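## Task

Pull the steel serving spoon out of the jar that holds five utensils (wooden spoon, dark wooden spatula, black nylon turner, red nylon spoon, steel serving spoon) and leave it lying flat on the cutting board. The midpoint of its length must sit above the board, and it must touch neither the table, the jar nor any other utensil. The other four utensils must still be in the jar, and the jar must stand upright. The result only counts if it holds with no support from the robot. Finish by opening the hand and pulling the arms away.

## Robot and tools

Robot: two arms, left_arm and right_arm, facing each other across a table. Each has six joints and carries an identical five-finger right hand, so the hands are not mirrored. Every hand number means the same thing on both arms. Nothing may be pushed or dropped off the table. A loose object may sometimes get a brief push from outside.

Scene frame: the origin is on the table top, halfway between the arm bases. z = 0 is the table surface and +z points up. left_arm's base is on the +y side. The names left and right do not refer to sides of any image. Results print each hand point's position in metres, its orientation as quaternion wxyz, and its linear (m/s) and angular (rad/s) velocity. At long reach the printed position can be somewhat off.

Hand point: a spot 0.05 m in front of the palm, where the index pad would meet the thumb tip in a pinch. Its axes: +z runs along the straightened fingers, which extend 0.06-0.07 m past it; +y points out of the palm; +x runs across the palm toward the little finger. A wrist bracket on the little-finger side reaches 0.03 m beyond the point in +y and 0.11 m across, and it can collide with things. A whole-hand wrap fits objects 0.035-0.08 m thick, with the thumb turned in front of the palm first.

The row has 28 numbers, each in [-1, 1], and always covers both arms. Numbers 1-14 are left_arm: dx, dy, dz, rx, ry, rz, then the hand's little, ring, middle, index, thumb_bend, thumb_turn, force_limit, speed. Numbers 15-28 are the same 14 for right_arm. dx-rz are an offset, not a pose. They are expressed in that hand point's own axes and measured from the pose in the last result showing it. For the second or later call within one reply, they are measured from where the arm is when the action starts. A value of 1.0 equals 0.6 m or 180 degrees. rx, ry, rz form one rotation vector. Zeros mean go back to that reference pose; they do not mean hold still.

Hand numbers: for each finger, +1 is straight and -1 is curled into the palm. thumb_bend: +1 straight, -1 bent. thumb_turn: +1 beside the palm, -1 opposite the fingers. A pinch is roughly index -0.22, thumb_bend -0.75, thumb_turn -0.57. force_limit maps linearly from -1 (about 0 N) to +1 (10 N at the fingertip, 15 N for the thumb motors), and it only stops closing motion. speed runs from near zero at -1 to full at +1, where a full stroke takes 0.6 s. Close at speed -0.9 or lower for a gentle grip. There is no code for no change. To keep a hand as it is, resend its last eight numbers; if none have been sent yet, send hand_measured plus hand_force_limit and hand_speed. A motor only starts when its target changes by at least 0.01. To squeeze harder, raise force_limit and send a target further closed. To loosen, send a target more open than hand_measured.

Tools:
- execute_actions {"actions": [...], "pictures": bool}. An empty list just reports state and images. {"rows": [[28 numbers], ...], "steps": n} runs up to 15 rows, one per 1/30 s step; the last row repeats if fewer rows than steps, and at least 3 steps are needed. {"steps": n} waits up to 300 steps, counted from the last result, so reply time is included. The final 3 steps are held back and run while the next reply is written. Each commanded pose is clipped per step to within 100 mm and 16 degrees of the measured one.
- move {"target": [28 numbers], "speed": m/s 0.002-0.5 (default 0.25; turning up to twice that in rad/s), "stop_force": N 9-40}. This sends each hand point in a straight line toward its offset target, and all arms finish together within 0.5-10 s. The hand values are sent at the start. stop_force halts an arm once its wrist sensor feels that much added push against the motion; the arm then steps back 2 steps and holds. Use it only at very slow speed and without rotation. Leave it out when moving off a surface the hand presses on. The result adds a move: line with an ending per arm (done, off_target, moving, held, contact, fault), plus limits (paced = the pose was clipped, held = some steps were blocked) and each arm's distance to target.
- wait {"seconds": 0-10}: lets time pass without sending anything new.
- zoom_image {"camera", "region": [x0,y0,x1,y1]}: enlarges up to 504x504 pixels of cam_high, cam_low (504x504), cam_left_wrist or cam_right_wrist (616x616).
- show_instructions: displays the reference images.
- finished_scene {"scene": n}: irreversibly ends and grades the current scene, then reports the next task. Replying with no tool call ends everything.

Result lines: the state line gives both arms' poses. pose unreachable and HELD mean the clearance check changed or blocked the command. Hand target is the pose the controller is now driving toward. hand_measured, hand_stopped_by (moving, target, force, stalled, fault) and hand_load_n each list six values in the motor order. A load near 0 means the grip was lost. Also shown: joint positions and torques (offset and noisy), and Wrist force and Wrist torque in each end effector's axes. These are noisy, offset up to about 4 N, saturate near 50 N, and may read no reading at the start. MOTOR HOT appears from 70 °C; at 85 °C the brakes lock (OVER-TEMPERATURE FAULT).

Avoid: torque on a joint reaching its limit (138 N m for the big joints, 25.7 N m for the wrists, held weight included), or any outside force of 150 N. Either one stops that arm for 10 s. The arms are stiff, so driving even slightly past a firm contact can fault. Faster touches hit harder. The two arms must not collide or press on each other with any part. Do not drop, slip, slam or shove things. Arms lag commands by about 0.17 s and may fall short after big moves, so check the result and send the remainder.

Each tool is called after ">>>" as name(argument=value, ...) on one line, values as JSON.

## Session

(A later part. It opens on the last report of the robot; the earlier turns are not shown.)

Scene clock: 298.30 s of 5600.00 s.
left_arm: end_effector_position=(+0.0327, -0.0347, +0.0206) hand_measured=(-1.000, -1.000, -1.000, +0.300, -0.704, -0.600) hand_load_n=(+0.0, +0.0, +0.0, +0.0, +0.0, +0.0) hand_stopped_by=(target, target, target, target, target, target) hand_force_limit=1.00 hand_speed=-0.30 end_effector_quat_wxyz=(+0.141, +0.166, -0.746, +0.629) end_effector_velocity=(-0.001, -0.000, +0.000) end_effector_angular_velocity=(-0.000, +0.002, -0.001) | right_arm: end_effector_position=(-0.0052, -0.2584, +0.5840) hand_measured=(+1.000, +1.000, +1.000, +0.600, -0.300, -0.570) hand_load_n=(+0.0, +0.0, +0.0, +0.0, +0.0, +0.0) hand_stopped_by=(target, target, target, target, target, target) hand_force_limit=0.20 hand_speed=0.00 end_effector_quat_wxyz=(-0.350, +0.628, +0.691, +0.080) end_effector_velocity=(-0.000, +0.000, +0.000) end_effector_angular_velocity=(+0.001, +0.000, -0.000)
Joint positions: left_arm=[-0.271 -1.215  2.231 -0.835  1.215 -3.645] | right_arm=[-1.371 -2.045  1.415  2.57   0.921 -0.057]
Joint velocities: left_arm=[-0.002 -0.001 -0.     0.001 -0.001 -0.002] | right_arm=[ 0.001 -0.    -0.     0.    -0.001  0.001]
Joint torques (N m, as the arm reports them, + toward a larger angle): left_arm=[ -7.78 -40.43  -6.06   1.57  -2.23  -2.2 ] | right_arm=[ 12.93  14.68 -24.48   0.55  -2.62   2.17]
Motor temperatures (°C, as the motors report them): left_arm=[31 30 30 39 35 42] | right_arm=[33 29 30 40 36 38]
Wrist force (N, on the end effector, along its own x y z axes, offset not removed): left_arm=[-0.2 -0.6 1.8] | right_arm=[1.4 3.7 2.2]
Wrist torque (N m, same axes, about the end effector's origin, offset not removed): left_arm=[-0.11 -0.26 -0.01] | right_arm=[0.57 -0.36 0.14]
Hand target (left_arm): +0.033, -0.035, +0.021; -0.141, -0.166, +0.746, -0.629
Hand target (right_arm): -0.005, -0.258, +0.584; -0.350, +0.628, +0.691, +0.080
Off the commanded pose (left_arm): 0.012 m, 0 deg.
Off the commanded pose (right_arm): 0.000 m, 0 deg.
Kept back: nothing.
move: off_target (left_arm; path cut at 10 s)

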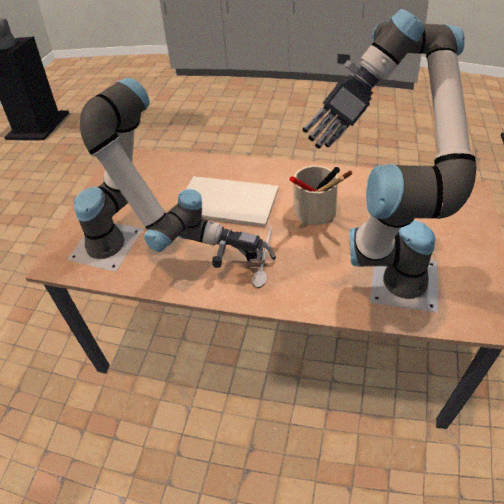

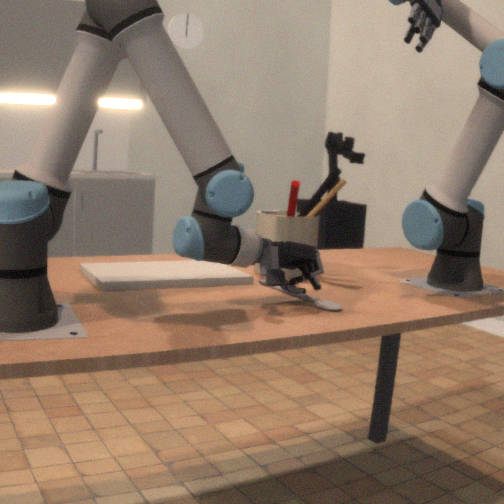

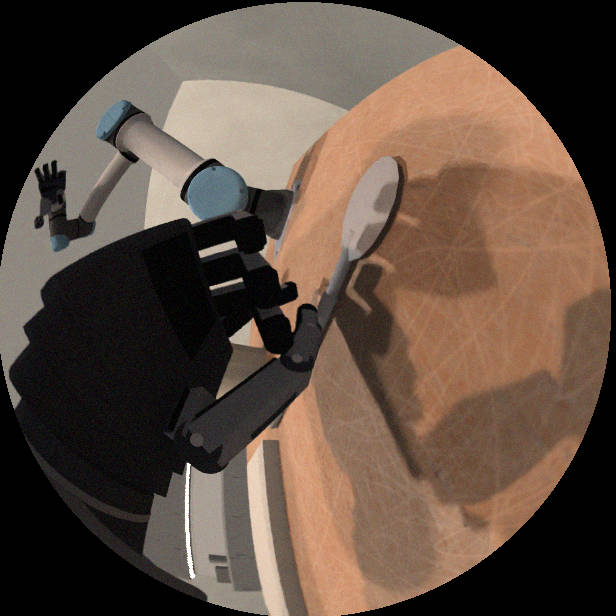

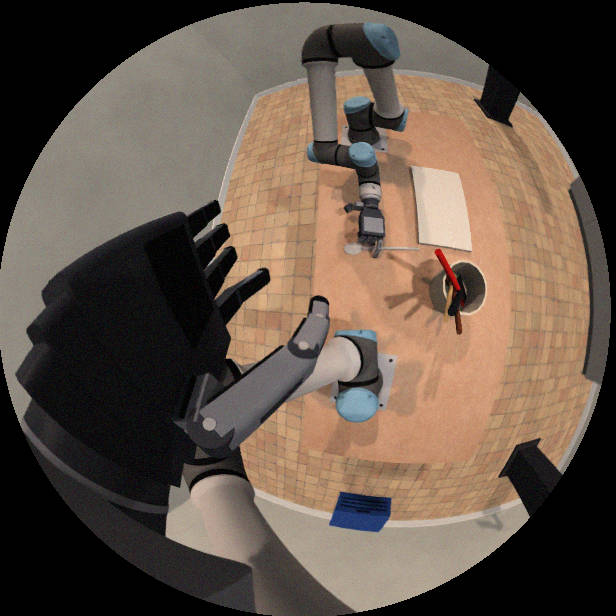

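>>> move(target=[-0.0054,0.0115,0.0022,0,0,0,-1,-1,-1,0.3,-0.7,-0.6,1,-0.3,0,0,0,0,0,0,1,1,1,0.6,-0.3,-0.57,0.2,0], speed=0.008)

>>> execute_actions(actions=[{"rows":[[0,0,0,0,0,0,-1,-1,-1,-0.8,-0.7,-0.6,1,-0.6,0,0,0,0,0,0,1,1,1,0.6,-0.3,-0.57,0.2,0]],"steps":15}])

>>> wait(seconds=1)

>>> move(target=[0.0014,-0.003,-0.0006,0,0,0,-1,-1,-1,-0.9,-0.7,-0.6,1,-0.8,0,0,0,0,0,0,1,1,1,0.6,-0.3,-0.57,0.2,0], speed=0.003)

>>> move(target=[0.003,-0.006,-0.0012,0,0,0,-1,-1,-1,-1,-0.7,-0.6,1,-0.8,0,0,0,0,0,0,1,1,1,0.6,-0.3,-0.57,0.2,0], speed=0.003)

>>> zoom_image(camera="cam_left_wrist", region=[220,200,460,440])

Scene clock: 299.73 s of 5600.00 s.
left_arm: end_effector_position=(+0.0327, -0.0347, +0.0132) hand_measured=(-1.000, -1.000, -1.000, +0.300, -0.704, -0.600) hand_load_n=(+0.0, +0.0, +0.0, +0.0, +0.0, +0.0) hand_stopped_by=(target, target, target, target, target, target) hand_force_limit=1.00 hand_speed=-0.30 end_effector_quat_wxyz=(+0.141, +0.166, -0.746, +0.629) end_effector_velocity=(+0.000, +0.000, -0.003) end_effector_angular_velocity=(+0.001, +0.000, +0.001) | right_arm: end_effector_position=(-0.0052, -0.2584, +0.5840) hand_measured=(+1.000, +1.000, +1.000, +0.600, -0.300, -0.570) hand_load_n=(+0.0, +0.0, +0.0, +0.0, +0.0, +0.0) hand_stopped_by=(target, target, target, target, target, target) hand_force_limit=0.20 hand_speed=0.00 end_effector_quat_wxyz=(-0.350, +0.628, +0.691, +0.080) end_effector_velocity=(-0.000, -0.000, -0.000) end_effector_angular_velocity=(+0.000, -0.000, +0.002)
Joint positions: left_arm=[-0.271 -1.196  2.235 -0.857  1.215 -3.645] | right_arm=[-1.371 -2.045  1.415  2.57   0.921 -0.057]
Joint velocities: left_arm=[ 0.     0.007  0.002 -0.007 -0.    -0.001] | right_arm=[ 0.001  0.    -0.     0.     0.    -0.001]
Joint torques (N m, as the arm reports them, + toward a larger angle): left_arm=[  7.59 -18.15  -5.22  -3.26   2.31  -1.28] | right_arm=[ 12.96  14.75 -25.38   0.33  -2.43   2.25]
Motor temperatures (°C, as the motors report them): left_arm=[31 30 30 39 35 42] | right_arm=[33 29 30 40 36 38]
Wrist force (N, on the end effector, along its own x y z axes, offset not removed): left_arm=[0.3 -1.9 0.2] | right_arm=[1.9 1.4 3.4]
Wrist torque (N m, same axes, about the end effector's origin, offset not removed): left_arm=[-0.27 -0.29 0.10] | right_arm=[0.19 -0.56 0.06]
Hand target (left_arm): +0.033, -0.035, +0.013; -0.141, -0.166, +0.746, -0.629
Hand target (right_arm): -0.005, -0.258, +0.584; -0.350, +0.628, +0.691, +0.080
Off the commanded pose (left_arm): 0.000 m, 0 deg.
Off the commanded pose (right_arm): 0.000 m, 0 deg.
Kept back: nothing.
move: done

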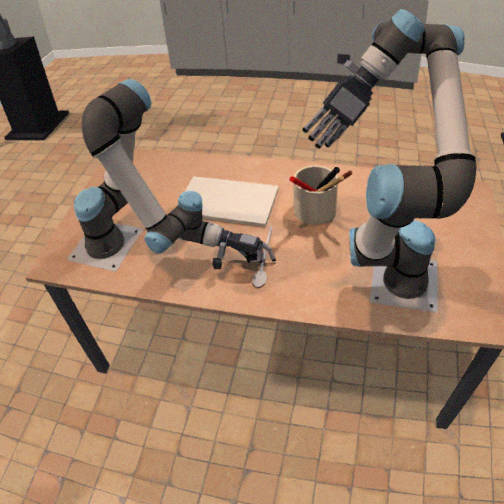

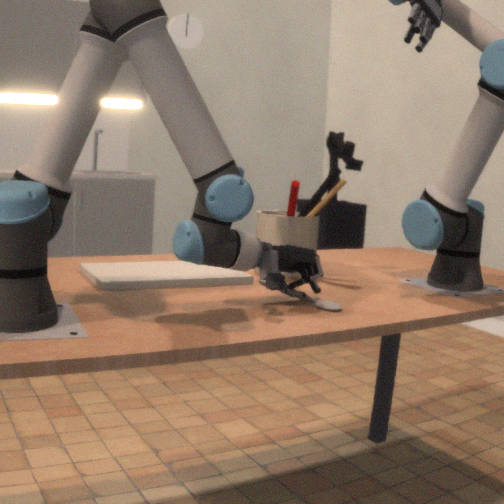

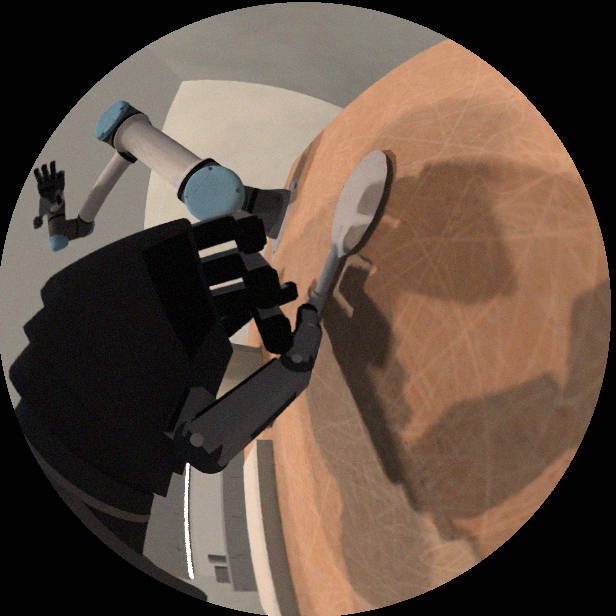

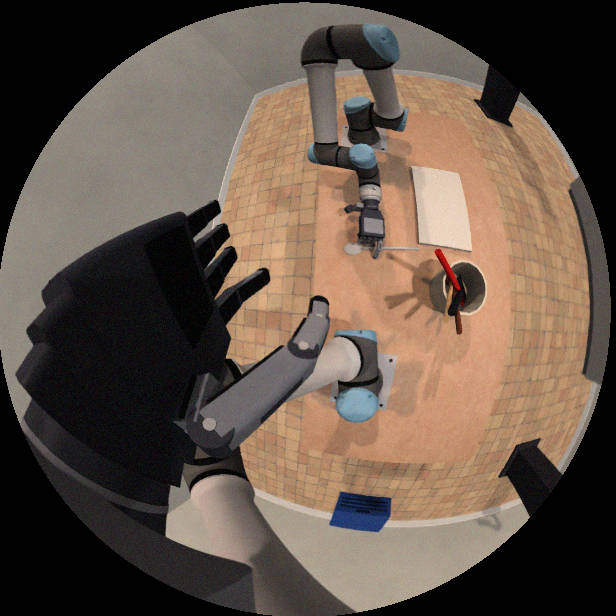

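Scene clock: 300.13 s of 5600.00 s.
left_arm: end_effector_position=(+0.0327, -0.0347, +0.0131) hand_measured=(-1.000, -1.000, -1.000, +0.102, -0.704, -0.600) hand_load_n=(+0.0, +0.0, +0.0, +0.0, +0.0, +0.0) hand_stopped_by=(target, target, target, moving, target, target) hand_force_limit=1.00 hand_speed=-0.60 end_effector_quat_wxyz=(+0.141, +0.166, -0.746, +0.629) end_effector_velocity=(+0.000, -0.000, -0.000) end_effector_angular_velocity=(+0.001, -0.001, +0.000) | right_arm: end_effector_position=(-0.0052, -0.2584, +0.5840) hand_measured=(+1.000, +1.000, +1.000, +0.600, -0.300, -0.570) hand_load_n=(+0.0, +0.0, +0.0, +0.0, +0.0, +0.0) hand_stopped_by=(target, target, target, target, target, target) hand_force_limit=0.20 hand_speed=0.00 end_effector_quat_wxyz=(-0.350, +0.628, +0.691, +0.080) end_effector_velocity=(-0.000, -0.000, -0.000) end_effector_angular_velocity=(+0.000, -0.001, +0.001)
Joint positions: left_arm=[-0.271 -1.196  2.235 -0.858  1.215 -3.645] | right_arm=[-1.371 -2.045  1.415  2.57   0.921 -0.057]
Joint velocities: left_arm=[-0.     0.001 -0.     0.    -0.     0.001] | right_arm=[-0.    -0.    -0.    -0.     0.001 -0.002]
Joint torques (N m, as the arm reports them, + toward a larger angle): left_arm=[  6.89 -40.61 -12.53   0.56   2.19  -1.03] | right_arm=[ 13.57  14.68 -24.44   0.46  -2.7    2.24]
Motor temperatures (°C, as the motors report them): left_arm=[31 30 30 39 35 42] | right_arm=[33 29 30 40 36 38]
Wrist force (N, on the end effector, along its own x y z axes, offset not removed): left_arm=[0.4 -1.8 0.9] | right_arm=[1.3 1.9 2.5]
Wrist torque (N m, same axes, about the end effector's origin, offset not removed): left_arm=[-0.30 -0.28 0.06] | right_arm=[0.35 -0.45 0.07]
Steps of this call (steps 1 to 12: the first 12 steps of this action). Readings (end_effector_position | what the end effector reports):
1: left_arm (+0.0327, -0.0347, +0.0131) | right_arm (-0.0052, -0.2584, +0.5840) | left_arm hand_measured=(-1.000, -1.000, -1.000, +0.300, -0.704, -0.600) hand_load_n=(+0.0, +0.0, +0.0, +0.0, +0.0, +0.0) hand_stopped_by=(target, target, target, moving, target, target) hand_force_limit=1.00 hand_speed=-0.60 | right_arm hand_measured=(+1.000, +1.000, +1.000, +0.600, -0.300, -0.570) hand_load_n=(+0.0, +0.0, +0.0, +0.0, +0.0, +0.0) hand_stopped_by=(target, target, target, target, target, target) hand_force_limit=0.20 hand_speed=0.00
2: left_arm (+0.0327, -0.0347, +0.0131) | right_arm (-0.0052, -0.2584, +0.5840) | left_arm hand_measured=(-1.000, -1.000, -1.000, +0.300, -0.704, -0.600) hand_load_n=(+0.0, +0.0, +0.0, +0.0, +0.0, +0.0) hand_stopped_by=(target, target, target, moving, target, target) hand_force_limit=1.00 hand_speed=-0.60 | right_arm hand_measured=(+1.000, +1.000, +1.000, +0.600, -0.300, -0.570) hand_load_n=(+0.0, +0.0, +0.0, +0.0, +0.0, +0.0) hand_stopped_by=(target, target, target, target, target, target) hand_force_limit=0.20 hand_speed=0.00
4: left_arm (+0.0327, -0.0347, +0.0131) | right_arm (-0.0052, -0.2584, +0.5840) | left_arm hand_measured=(-1.000, -1.000, -1.000, +0.280, -0.704, -0.600) hand_load_n=(+0.0, +0.0, +0.0, +0.0, +0.0, +0.0) hand_stopped_by=(target, target, target, moving, target, target) hand_force_limit=1.00 hand_speed=-0.60 | right_arm hand_measured=(+1.000, +1.000, +1.000, +0.600, -0.300, -0.570) hand_load_n=(+0.0, +0.0, +0.0, +0.0, +0.0, +0.0) hand_stopped_by=(target, target, target, target, target, target) hand_force_limit=0.20 hand_speed=0.00
8: left_arm (+0.0327, -0.0347, +0.0131) | right_arm (-0.0052, -0.2584, +0.5840) | left_arm hand_measured=(-1.000, -1.000, -1.000, +0.190, -0.704, -0.600) hand_load_n=(+0.0, +0.0, +0.0, +0.0, +0.0, +0.0) hand_stopped_by=(target, target, target, moving, target, target) hand_force_limit=1.00 hand_speed=-0.60 | right_arm hand_measured=(+1.000, +1.000, +1.000, +0.600, -0.300, -0.570) hand_load_n=(+0.0, +0.0, +0.0, +0.0, +0.0, +0.0) hand_stopped_by=(target, target, target, target, target, target) hand_force_limit=0.20 hand_speed=0.00
12: the state above

Scene clock: 301.23 s of 5600.00 s.
left_arm: end_effector_position=(+0.0327, -0.0347, +0.0132) hand_measured=(-1.000, -1.000, -1.000, -0.110, -0.702, -0.600) hand_load_n=(+0.0, +0.0, +0.0, +11.0, +1.5, -0.5) hand_stopped_by=(target, target, target, force, target, target) hand_force_limit=1.00 hand_speed=-0.60 end_effector_quat_wxyz=(+0.141, +0.166, -0.746, +0.629) end_effector_velocity=(+0.000, -0.000, +0.001) end_effector_angular_velocity=(-0.002, +0.001, +0.000) | right_arm: end_effector_position=(-0.0052, -0.2584, +0.5840) hand_measured=(+1.000, +1.000, +1.000, +0.600, -0.300, -0.570) hand_load_n=(+0.0, +0.0, +0.0, +0.0, +0.0, +0.0) hand_stopped_by=(target, target, target, target, target, target) hand_force_limit=0.20 hand_speed=0.00 end_effector_quat_wxyz=(-0.350, +0.628, +0.691, +0.080) end_effector_velocity=(-0.000, -0.000, -0.000) end_effector_angular_velocity=(-0.001, -0.000, -0.001)
Joint positions: left_arm=[-0.271 -1.196  2.235 -0.857  1.215 -3.645] | right_arm=[-1.371 -2.045  1.415  2.57   0.921 -0.057]
Joint velocities: left_arm=[ 0.    -0.002  0.    -0.     0.    -0.001] | right_arm=[ 0.    -0.    -0.    -0.     0.     0.001]
Joint torques (N m, as the arm reports them, + toward a larger angle): left_arm=[  6.01 -32.99 -17.17   2.51   1.89  -0.99] | right_arm=[ 13.61  15.29 -24.55   0.39  -2.57   2.33]
Motor temperatures (°C, as the motors report them): left_arm=[31 30 30 39 35 42] | right_arm=[33 29 30 40 36 38]
Wrist force (N, on the end effector, along its own x y z axes, offset not removed): left_arm=[1.9 -5.5 0.2] | right_arm=[0.8 2.3 2.2]
Wrist torque (N m, same axes, about the end effector's origin, offset not removed): left_arm=[-0.04 -0.18 0.04] | right_arm=[0.38 -0.44 0.08]
Hand target (left_arm): +0.033, -0.035, +0.013; -0.141, -0.166, +0.746, -0.629
Hand target (right_arm): -0.005, -0.258, +0.584; -0.350, +0.628, +0.691, +0.080
Off the commanded pose (left_arm): 0.000 m, 0 deg.
Off the commanded pose (right_arm): 0.000 m, 0 deg.
Kept back: nothing.
Steps of this call (steps 1 to 3: the last 3 steps of your previous action; steps 4 to 33: nothing new was sent). Readings (end_effector_position | what the end effector reports):
1: left_arm (+0.0327, -0.0347, +0.0131) | right_arm (-0.0052, -0.2584, +0.5840) | left_arm hand_measured=(-1.000, -1.000, -1.000, +0.080, -0.704, -0.600) hand_load_n=(+0.0, +0.0, +0.0, +0.0, +0.0, +0.0) hand_stopped_by=(target, target, target, moving, target, target) hand_force_limit=1.00 hand_speed=-0.60 | right_arm hand_measured=(+1.000, +1.000, +1.000, +0.600, -0.300, -0.570) hand_load_n=(+0.0, +0.0, +0.0, +0.0, +0.0, +0.0) hand_stopped_by=(target, target, target, target, target, target) hand_force_limit=0.20 hand_speed=0.00
2: left_arm (+0.0327, -0.0347, +0.0132) | right_arm (-0.0052, -0.2584, +0.5840) | left_arm hand_measured=(-1.000, -1.000, -1.000, +0.058, -0.704, -0.600) hand_load_n=(+0.0, +0.0, +0.0, +0.0, +0.0, +0.0) hand_stopped_by=(target, target, target, moving, target, target) hand_force_limit=1.00 hand_speed=-0.60 | right_arm hand_measured=(+1.000, +1.000, +1.000, +0.600, -0.300, -0.570) hand_load_n=(+0.0, +0.0, +0.0, +0.0, +0.0, +0.0) hand_stopped_by=(target, target, target, target, target, target) hand_force_limit=0.20 hand_speed=0.00
4: left_arm (+0.0327, -0.0347, +0.0132) | right_arm (-0.0052, -0.2584, +0.5840) | left_arm hand_measured=(-1.000, -1.000, -1.000, +0.014, -0.704, -0.600) hand_load_n=(+0.0, +0.0, +0.0, +0.0, +0.0, +0.0) hand_stopped_by=(target, target, target, moving, target, target) hand_force_limit=1.00 hand_speed=-0.60 | right_arm hand_measured=(+1.000, +1.000, +1.000, +0.600, -0.300, -0.570) hand_load_n=(+0.0, +0.0, +0.0, +0.0, +0.0, +0.0) hand_stopped_by=(target, target, target, target, target, target) hand_force_limit=0.20 hand_speed=0.00
8: left_arm (+0.0327, -0.0347, +0.0132) | right_arm (-0.0052, -0.2584, +0.5840) | left_arm hand_measured=(-1.000, -1.000, -1.000, -0.076, -0.704, -0.600) hand_load_n=(+0.0, +0.0, +0.0, +2.0, +0.0, +0.0) hand_stopped_by=(target, target, target, moving, target, target) hand_force_limit=1.00 hand_speed=-0.60 | right_arm hand_measured=(+1.000, +1.000, +1.000, +0.600, -0.300, -0.570) hand_load_n=(+0.0, +0.0, +0.0, +0.0, +0.0, +0.0) hand_stopped_by=(target, target, target, target, target, target) hand_force_limit=0.20 hand_speed=0.00
33: the state above

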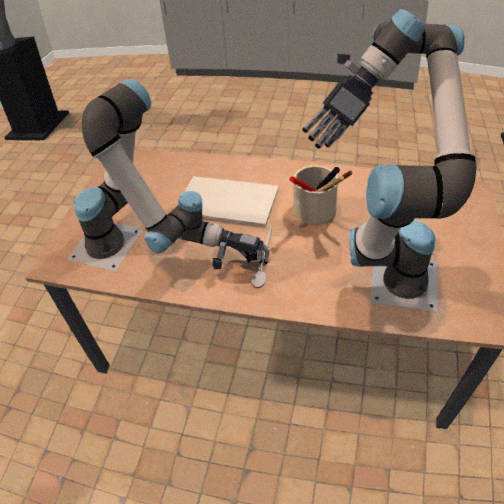

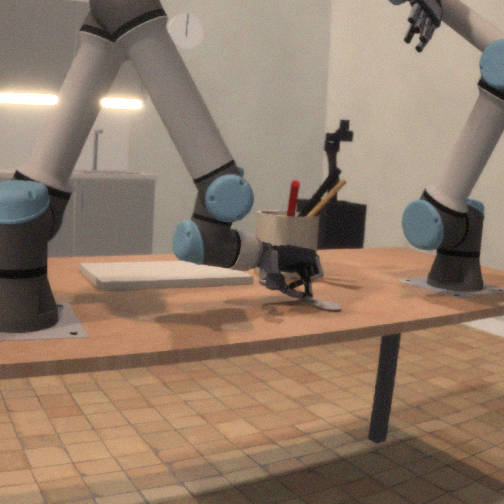

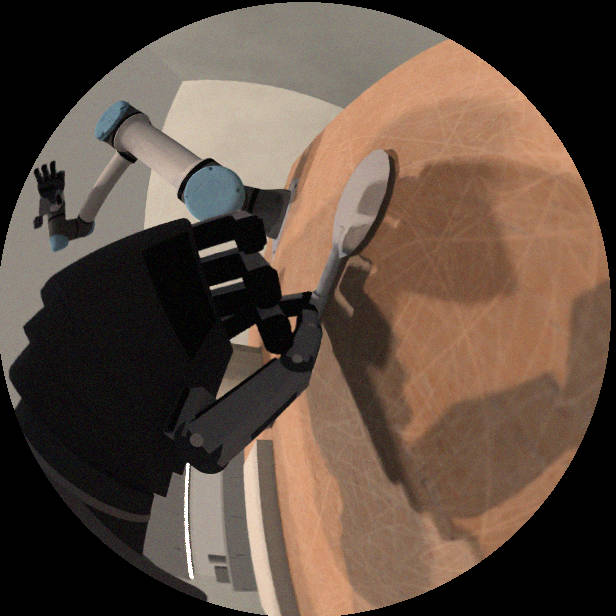

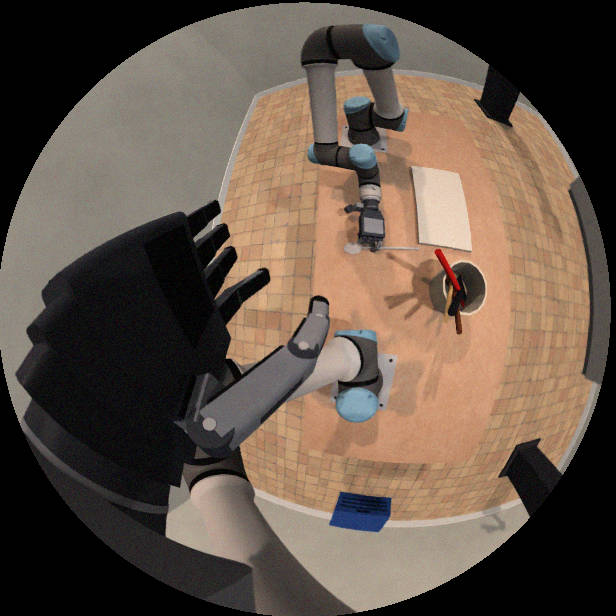

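Scene clock: 302.37 s of 5600.00 s.
left_arm: end_effector_position=(+0.0327, -0.0347, +0.0151) hand_measured=(-1.000, -1.000, -1.000, -0.110, -0.702, -0.600) hand_load_n=(+0.0, +0.0, +0.0, +10.0, +3.5, -0.5) hand_stopped_by=(target, target, target, force, target, target) hand_force_limit=1.00 hand_speed=-0.80 end_effector_quat_wxyz=(+0.141, +0.166, -0.746, +0.629) end_effector_velocity=(-0.001, -0.000, +0.002) end_effector_angular_velocity=(-0.002, -0.000, -0.002) | right_arm: end_effector_position=(-0.0052, -0.2584, +0.5840) hand_measured=(+1.000, +1.000, +1.000, +0.600, -0.300, -0.570) hand_load_n=(+0.0, +0.0, +0.0, +0.0, +0.0, +0.0) hand_stopped_by=(target, target, target, target, target, target) hand_force_limit=0.20 hand_speed=0.00 end_effector_quat_wxyz=(-0.350, +0.628, +0.691, +0.080) end_effector_velocity=(-0.001, -0.000, +0.000) end_effector_angular_velocity=(+0.000, -0.001, +0.002)
Joint positions: left_arm=[-0.271 -1.201  2.234 -0.852  1.215 -3.645] | right_arm=[-1.371 -2.045  1.415  2.57   0.921 -0.057]
Joint velocities: left_arm=[-0.001 -0.003 -0.     0.002  0.001  0.001] | right_arm=[ 0.001 -0.    -0.    -0.    -0.    -0.001]
Joint torques (N m, as the arm reports them, + toward a larger angle): left_arm=[  5.53 -39.93 -20.48   1.07   1.78  -0.83] | right_arm=[ 11.99  14.13 -24.82   0.64  -2.61   2.16]
Motor temperatures (°C, as the motors report them): left_arm=[31 30 30 39 35 42] | right_arm=[33 29 30 40 36 38]
Wrist force (N, on the end effector, along its own x y z axes, offset not removed): left_arm=[-0.2 0.7 1.0] | right_arm=[1.9 3.6 2.6]
Wrist torque (N m, same axes, about the end effector's origin, offset not removed): left_arm=[-0.05 -0.29 0.14] | right_arm=[0.63 -0.51 0.18]
Hand target (left_arm): +0.033, -0.035, +0.015; -0.141, -0.166, +0.746, -0.629
Hand target (right_arm): -0.005, -0.258, +0.584; -0.350, +0.628, +0.691, +0.080
Off the commanded pose (left_arm): 0.000 m, 0 deg.
Off the commanded pose (right_arm): 0.000 m, 0 deg.
Kept back: nothing.
move: done

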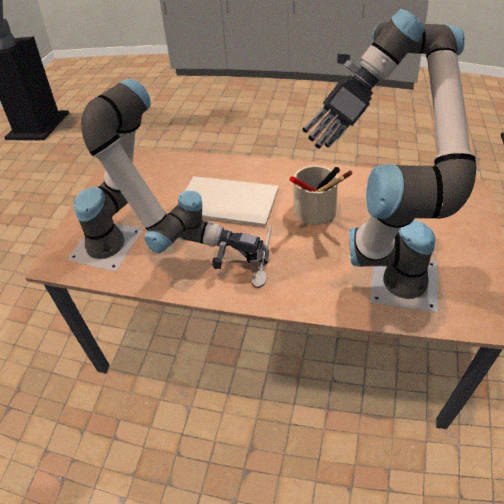

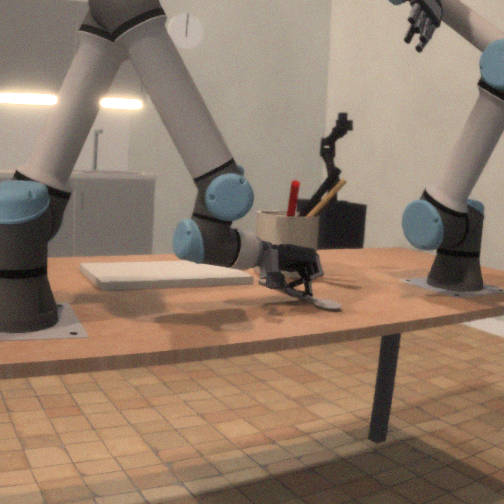

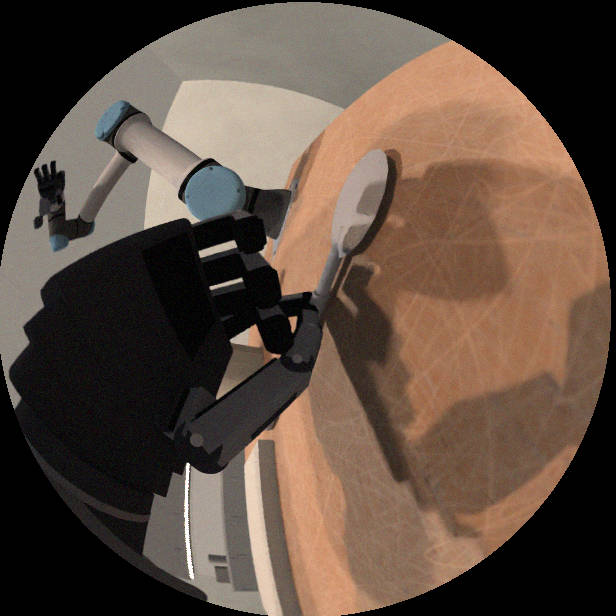

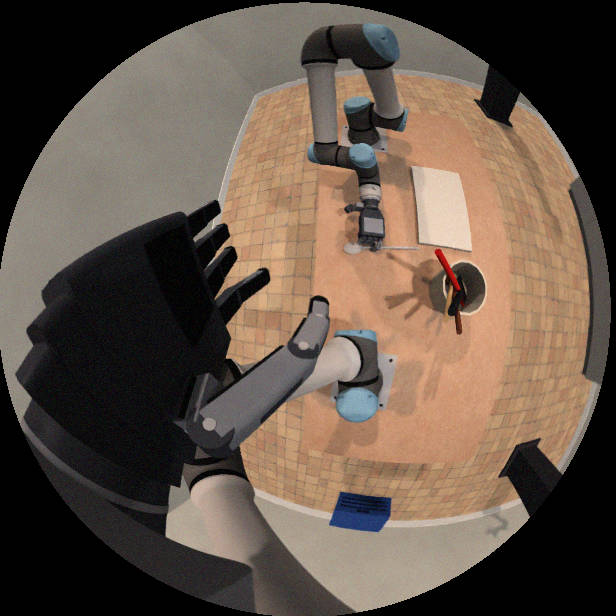

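Scene clock: 303.93 s of 5600.00 s.
left_arm: end_effector_position=(+0.0326, -0.0347, +0.0191) hand_measured=(-1.000, -1.000, -1.000, -0.110, -0.702, -0.600) hand_load_n=(+0.0, +0.0, +0.0, +10.0, +3.5, -0.5) hand_stopped_by=(target, target, target, force, target, target) hand_force_limit=1.00 hand_speed=-0.80 end_effector_quat_wxyz=(+0.141, +0.166, -0.746, +0.629) end_effector_velocity=(-0.001, -0.000, +0.000) end_effector_angular_velocity=(-0.000, -0.000, -0.001) | right_arm: end_effector_position=(-0.0052, -0.2584, +0.5840) hand_measured=(+1.000, +1.000, +1.000, +0.600, -0.300, -0.570) hand_load_n=(+0.0, +0.0, +0.0, +0.0, +0.0, +0.0) hand_stopped_by=(target, target, target, target, target, target) hand_force_limit=0.20 hand_speed=0.00 end_effector_quat_wxyz=(-0.350, +0.628, +0.691, +0.080) end_effector_velocity=(-0.000, -0.000, -0.000) end_effector_angular_velocity=(-0.002, -0.000, +0.000)
Joint positions: left_arm=[-0.271 -1.212  2.232 -0.84   1.214 -3.645] | right_arm=[-1.371 -2.045  1.415  2.57   0.921 -0.057]
Joint velocities: left_arm=[-0.002 -0.001 -0.001  0.001 -0.     0.   ] | right_arm=[ 0.    -0.    -0.    -0.     0.002  0.001]
Joint torques (N m, as the arm reports them, + toward a larger angle): left_arm=[ -7.83 -43.03 -20.67   0.8   -2.24  -2.17] | right_arm=[ 12.78  14.71 -24.94   0.5   -2.54   2.24]
Motor temperatures (°C, as the motors report them): left_arm=[31 30 30 39 35 42] | right_arm=[33 29 30 40 36 38]
Wrist force (N, on the end effector, along its own x y z axes, offset not removed): left_arm=[-1.0 0.6 0.4] | right_arm=[1.5 0.6 2.6]
Wrist torque (N m, same axes, about the end effector's origin, offset not removed): left_arm=[-0.08 -0.16 0.02] | right_arm=[0.14 -0.44 -0.01]
Hand target (left_arm): +0.033, -0.035, +0.019; -0.141, -0.166, +0.746, -0.629
Hand target (right_arm): -0.005, -0.258, +0.584; -0.350, +0.628, +0.691, +0.080
Off the commanded pose (left_arm): 0.000 m, 0 deg.
Off the commanded pose (right_arm): 0.000 m, 0 deg.
Kept back: nothing.
move: done

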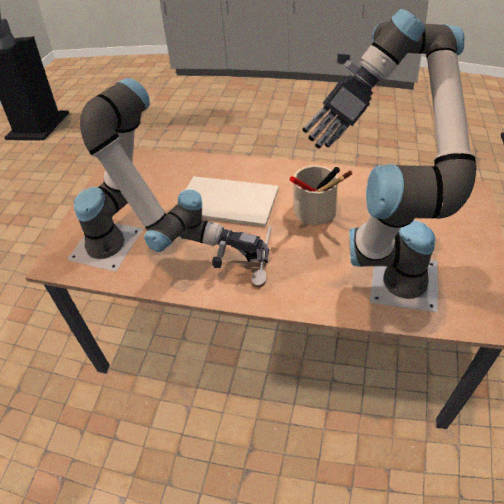

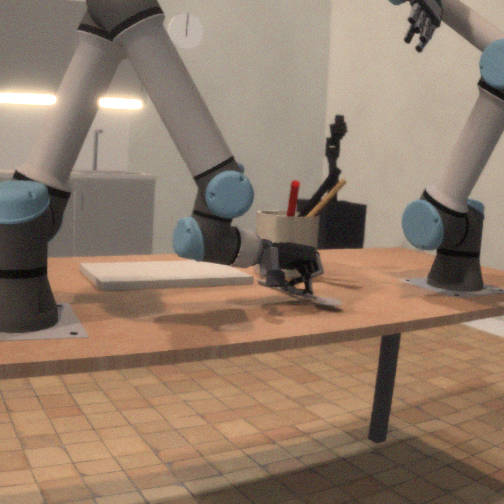

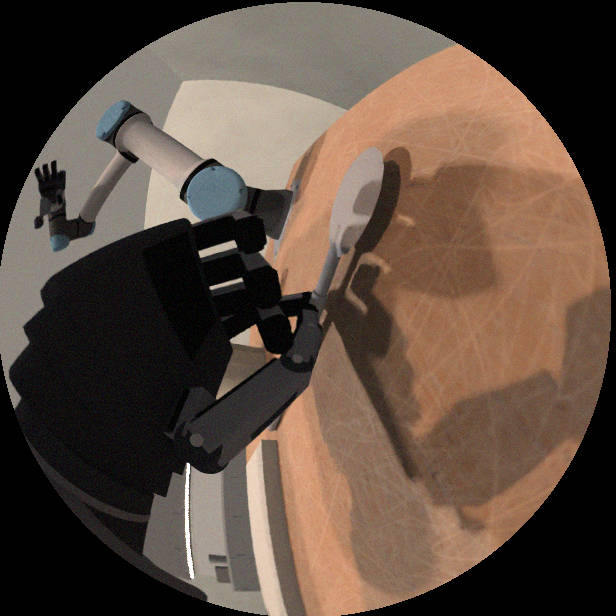

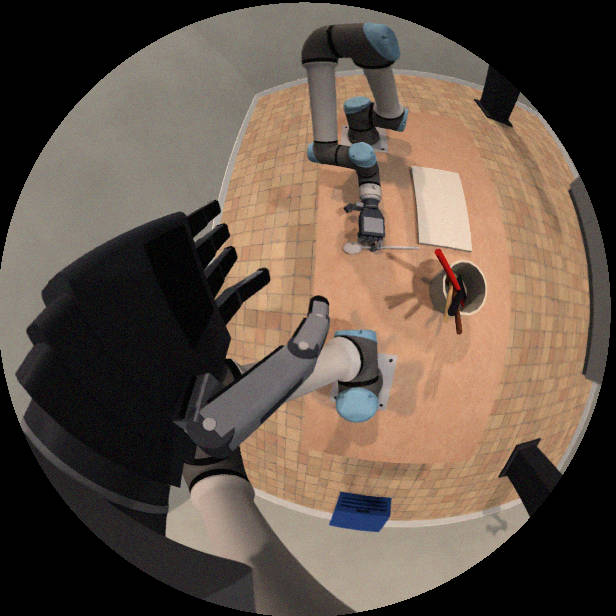

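Region (220, 200, 460, 440) of cam_left_wrist's 616x616 image, scaled by 2.100, with more detail than that image has.

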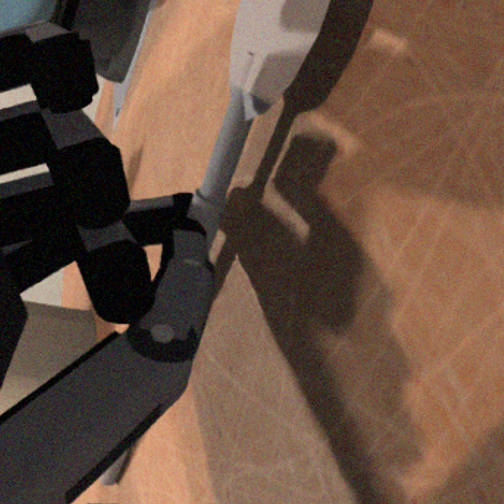

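>>> move(target=[0.025,-0.0534,-0.0102,0,0,0,-1,-1,-1,-1,-0.7,-0.6,1,-0.8,0,0,0,0,0,0,1,1,1,0.6,-0.3,-0.57,0.2,0], speed=0.015)

>>> move(target=[-0.35,-0.103,-0.32,0,0,0,-1,-1,-1,-1,-0.7,-0.6,1,-0.8,0,0,0,0,0,0,1,1,1,0.6,-0.3,-0.57,0.2,0], speed=0.04)

Scene clock: 306.83 s of 5600.00 s.
left_arm: end_effector_position=(+0.0327, -0.0346, +0.0546) hand_measured=(-1.000, -1.000, -1.000, -0.110, -0.702, -0.600) hand_load_n=(+0.0, +0.0, +0.0, +10.0, +3.5, -0.5) hand_stopped_by=(target, target, target, force, target, target) hand_force_limit=1.00 hand_speed=-0.80 end_effector_quat_wxyz=(+0.141, +0.166, -0.746, +0.629) end_effector_velocity=(+0.000, +0.000, +0.002) end_effector_angular_velocity=(+0.001, +0.000, +0.000) | right_arm: end_effector_position=(-0.0052, -0.2584, +0.5840) hand_measured=(+1.000, +1.000, +1.000, +0.600, -0.300, -0.570) hand_load_n=(+0.0, +0.0, +0.0, +0.0, +0.0, +0.0) hand_stopped_by=(target, target, target, target, target, target) hand_force_limit=0.20 hand_speed=0.00 end_effector_quat_wxyz=(-0.350, +0.628, +0.691, +0.080) end_effector_velocity=(+0.000, -0.000, -0.000) end_effector_angular_velocity=(-0.000, -0.001, -0.000)
Joint positions: left_arm=[-0.271 -1.298  2.211 -0.731  1.214 -3.645] | right_arm=[-1.371 -2.045  1.415  2.57   0.921 -0.057]
Joint velocities: left_arm=[ 0.001 -0.005 -0.002  0.008  0.001 -0.001] | right_arm=[-0.001 -0.     0.    -0.     0.001 -0.   ]
Joint torques (N m, as the arm reports them, + toward a larger angle): left_arm=[  7.07 -39.08 -21.6    0.98   2.19   2.01] | right_arm=[ 13.96  14.45 -24.83   0.4   -2.48   2.19]
Motor temperatures (°C, as the motors report them): left_arm=[31 30 30 39 35 42] | right_arm=[33 29 30 40 36 38]
Wrist force (N, on the end effector, along its own x y z axes, offset not removed): left_arm=[-1.3 0.2 1.4] | right_arm=[1.3 1.1 1.1]
Wrist torque (N m, same axes, about the end effector's origin, offset not removed): left_arm=[-0.23 -0.17 -0.02] | right_arm=[0.25 -0.33 0.12]
Hand target (left_arm): +0.033, -0.035, +0.055; -0.141, -0.166, +0.746, -0.629
Hand target (right_arm): -0.005, -0.258, +0.584; -0.350, +0.628, +0.691, +0.080
Off the commanded pose (left_arm): 0.000 m, 0 deg.
Off the commanded pose (right_arm): 0.000 m, 0 deg.
Kept back: nothing.
move: done

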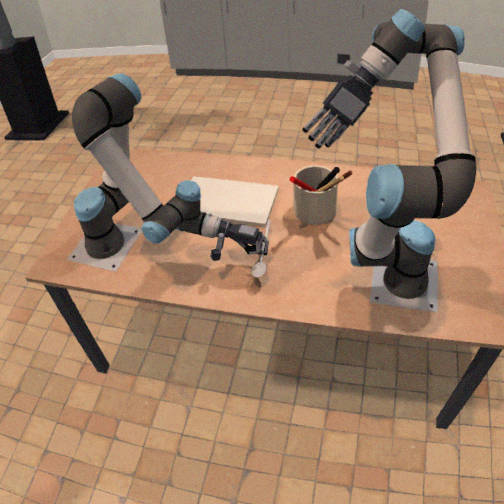

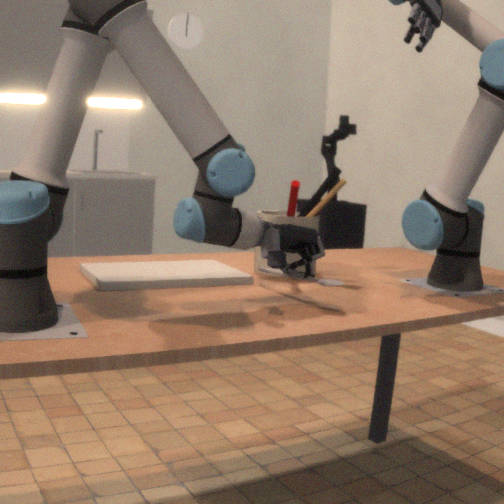

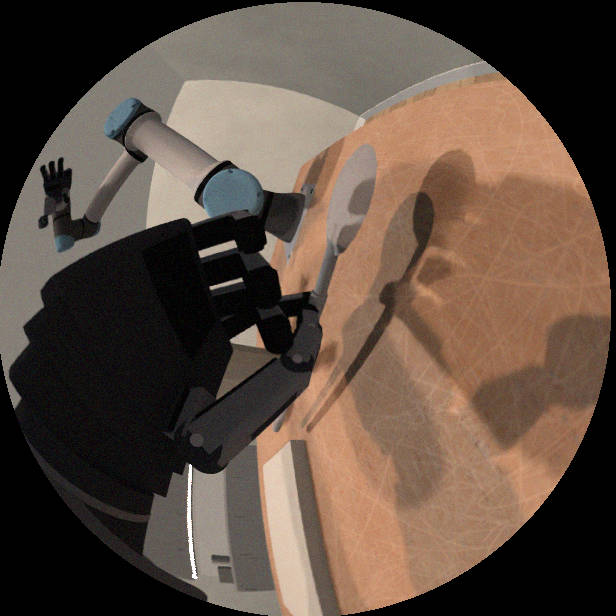

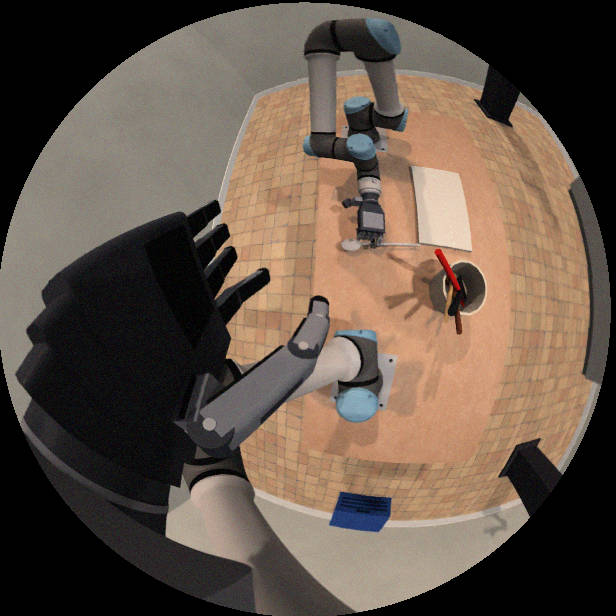

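Scene clock: 314.53 s of 5600.00 s.
left_arm: end_effector_position=(+0.2499, +0.1593, +0.0543) hand_measured=(-1.000, -1.000, -1.000, -0.110, -0.702, -0.600) hand_load_n=(+0.0, +0.0, +0.0, +10.0, +3.5, -0.5) hand_stopped_by=(target, target, target, force, target, target) hand_force_limit=1.00 hand_speed=-0.80 end_effector_quat_wxyz=(+0.141, +0.165, -0.747, +0.629) end_effector_velocity=(+0.002, +0.002, +0.000) end_effector_angular_velocity=(-0.001, +0.001, +0.000) | right_arm: end_effector_position=(-0.0052, -0.2584, +0.5840) hand_measured=(+1.000, +1.000, +1.000, +0.600, -0.300, -0.570) hand_load_n=(+0.0, +0.0, +0.0, +0.0, +0.0, +0.0) hand_stopped_by=(target, target, target, target, target, target) hand_force_limit=0.20 hand_speed=0.00 end_effector_quat_wxyz=(-0.350, +0.628, +0.691, +0.080) end_effector_velocity=(+0.000, -0.000, -0.000) end_effector_angular_velocity=(-0.001, +0.002, -0.002)
Joint positions: left_arm=[ 0.516 -1.472  2.446 -0.787  1.989 -3.503] | right_arm=[-1.371 -2.045  1.415  2.57   0.921 -0.057]
Joint velocities: left_arm=[ 0.012  0.002 -0.003  0.001  0.012  0.002] | right_arm=[-0.001  0.     0.     0.     0.     0.002]
Joint torques (N m, as the arm reports them, + toward a larger angle): left_arm=[  8.3   -7.67 -23.44   1.13   2.85   2.04] | right_arm=[ 12.59  14.48 -25.36   0.38  -2.67   2.17]
Motor temperatures (°C, as the motors report them): left_arm=[31 30 30 39 35 42] | right_arm=[33 29 30 40 36 38]
Wrist force (N, on the end effector, along its own x y z axes, offset not removed): left_arm=[-1.8 -1.1 1.5] | right_arm=[1.1 1.6 2.1]
Wrist torque (N m, same axes, about the end effector's origin, offset not removed): left_arm=[-0.43 -0.10 -0.01] | right_arm=[0.31 -0.34 0.09]
Hand target (left_arm): +0.250, +0.159, +0.054; -0.141, -0.165, +0.747, -0.629
Hand target (right_arm): -0.005, -0.258, +0.584; -0.350, +0.628, +0.691, +0.080
Off the commanded pose (left_arm): 0.001 m, 0 deg.
Off the commanded pose (right_arm): 0.000 m, 0 deg.
Kept back: nothing.
move: done

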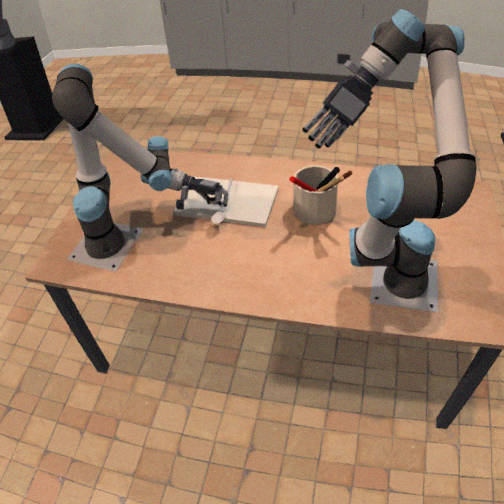

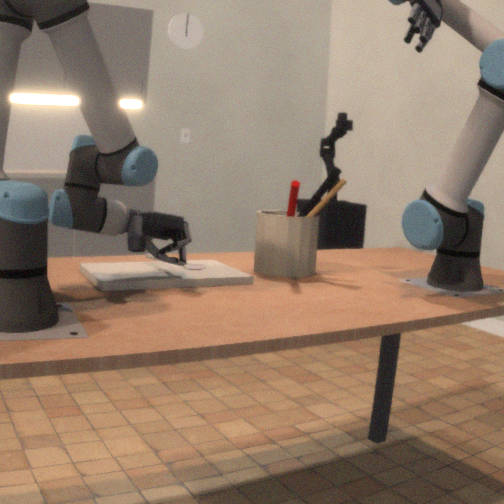

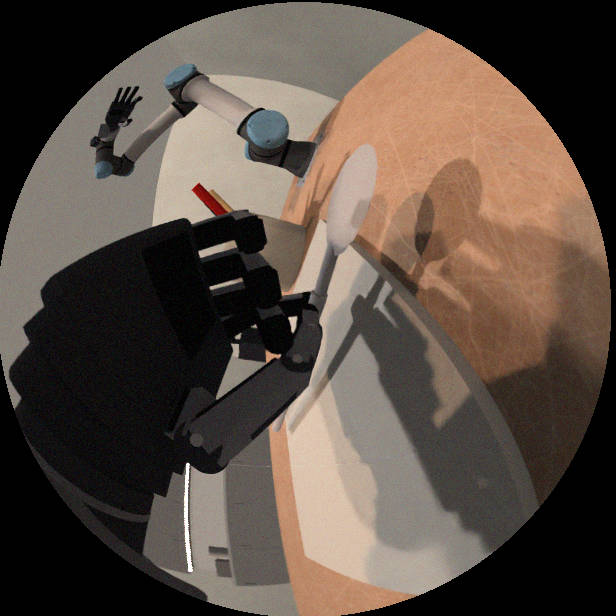

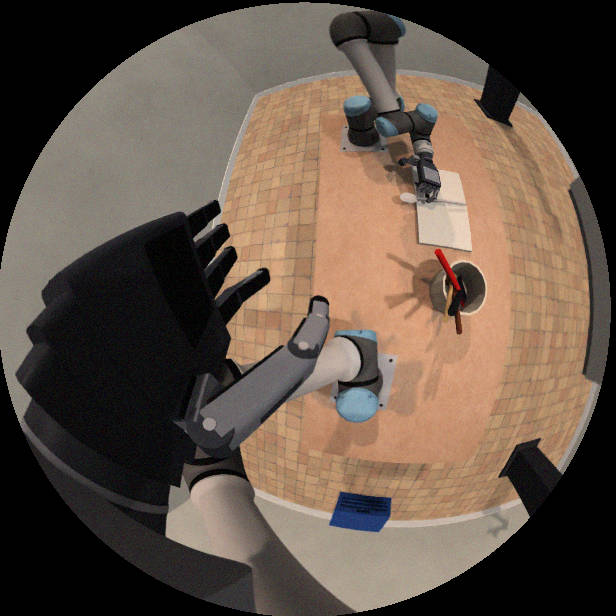

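>>> move(target=[-0.065,0.001,0.005,0,0,0,-1,-1,-1,-1,-0.7,-0.6,1,-0.8,0,0,0,0,0,0,1,1,1,0.6,-0.3,-0.57,0.2,0], speed=0.012)

>>> zoom_image(camera="cam_low", region=[60,200,280,310])

Scene clock: 318.27 s of 5600.00 s.
left_arm: end_effector_position=(+0.2847, +0.1591, +0.0371) hand_measured=(-1.000, -1.000, -1.000, -0.110, -0.702, -0.600) hand_load_n=(+0.0, +0.0, +0.0, +10.0, +3.5, -0.5) hand_stopped_by=(target, target, target, force, target, target) hand_force_limit=1.00 hand_speed=-0.80 end_effector_quat_wxyz=(+0.140, +0.165, -0.747, +0.629) end_effector_velocity=(+0.002, -0.001, -0.001) end_effector_angular_velocity=(-0.000, +0.001, -0.000) | right_arm: end_effector_position=(-0.0052, -0.2584, +0.5840) hand_measured=(+1.000, +1.000, +1.000, +0.600, -0.300, -0.570) hand_load_n=(+0.0, +0.0, +0.0, +0.0, +0.0, +0.0) hand_stopped_by=(target, target, target, target, target, target) hand_force_limit=0.20 hand_speed=0.00 end_effector_quat_wxyz=(-0.350, +0.628, +0.691, +0.080) end_effector_velocity=(+0.000, -0.000, -0.000) end_effector_angular_velocity=(-0.001, -0.001, -0.001)
Joint positions: left_arm=[ 0.634 -1.357  2.376 -0.821  2.105 -3.477] | right_arm=[-1.371 -2.045  1.415  2.57   0.921 -0.057]
Joint velocities: left_arm=[ 0.006  0.008 -0.006 -0.002  0.006  0.001] | right_arm=[-0.002 -0.     0.    -0.     0.001 -0.   ]
Joint torques (N m, as the arm reports them, + toward a larger angle): left_arm=[  8.25 -12.2  -19.67  -3.45   2.54   2.32] | right_arm=[ 12.84  13.47 -24.88   0.49  -2.64   2.22]
Motor temperatures (°C, as the motors report them): left_arm=[31 30 30 39 35 42] | right_arm=[33 29 30 40 36 38]
Wrist force (N, on the end effector, along its own x y z axes, offset not removed): left_arm=[-1.2 0.5 1.2] | right_arm=[1.3 0.5 2.6]
Wrist torque (N m, same axes, about the end effector's origin, offset not removed): left_arm=[-0.11 -0.23 0.08] | right_arm=[0.14 -0.53 0.07]
Hand target (left_arm): +0.285, +0.159, +0.037; -0.140, -0.165, +0.747, -0.629
Hand target (right_arm): -0.005, -0.258, +0.584; -0.350, +0.628, +0.691, +0.080
Off the commanded pose (left_arm): 0.000 m, 0 deg.
Off the commanded pose (right_arm): 0.000 m, 0 deg.
Kept back: nothing.
move: done

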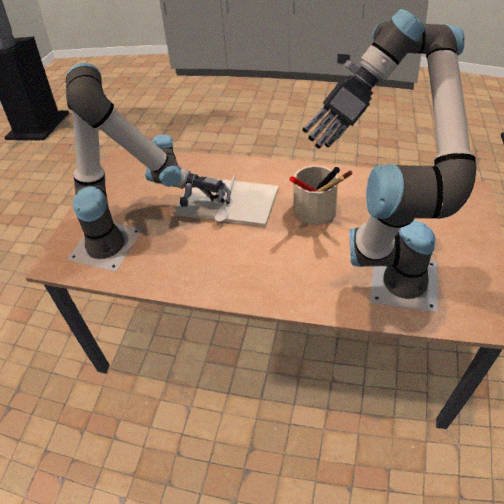

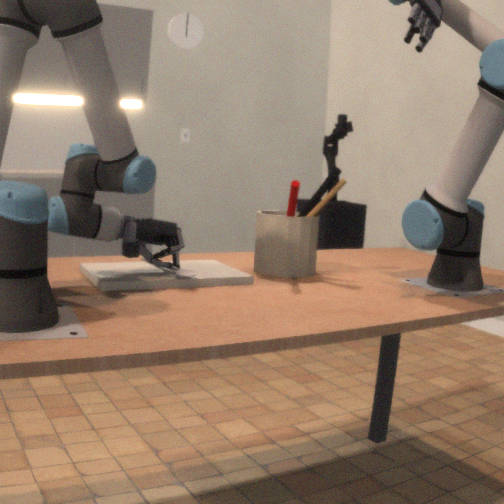

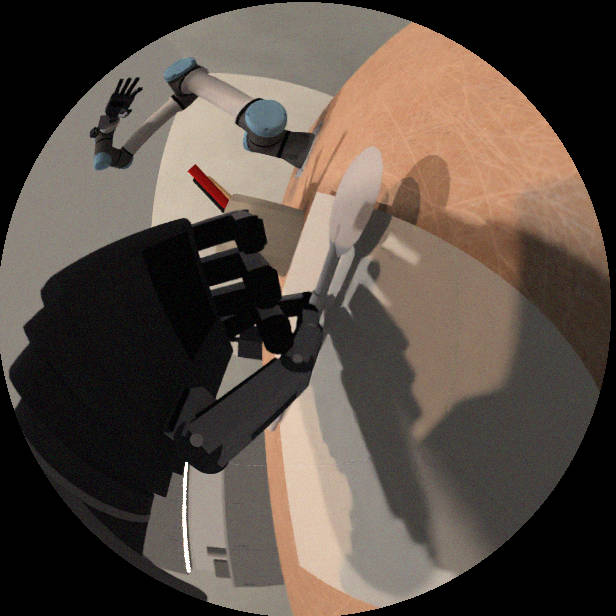

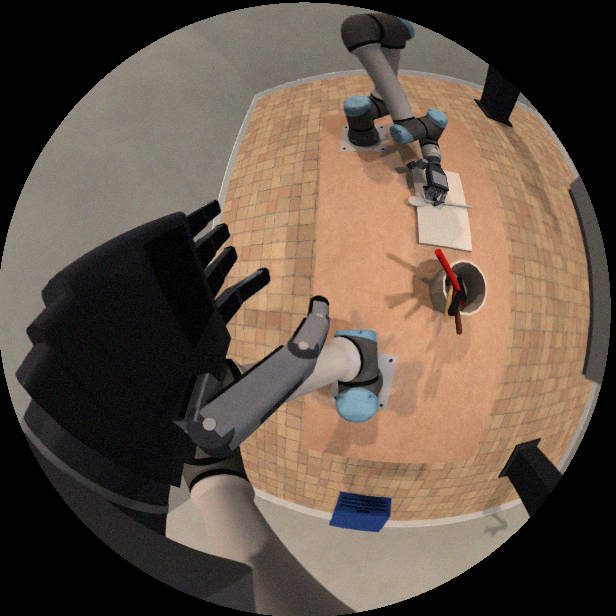

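Region (60, 200, 280, 310) of cam_low's 504x504 image, scaled by 2.291, with more detail than that image has.

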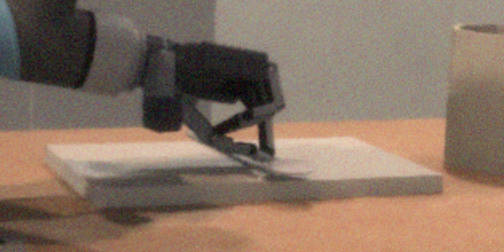

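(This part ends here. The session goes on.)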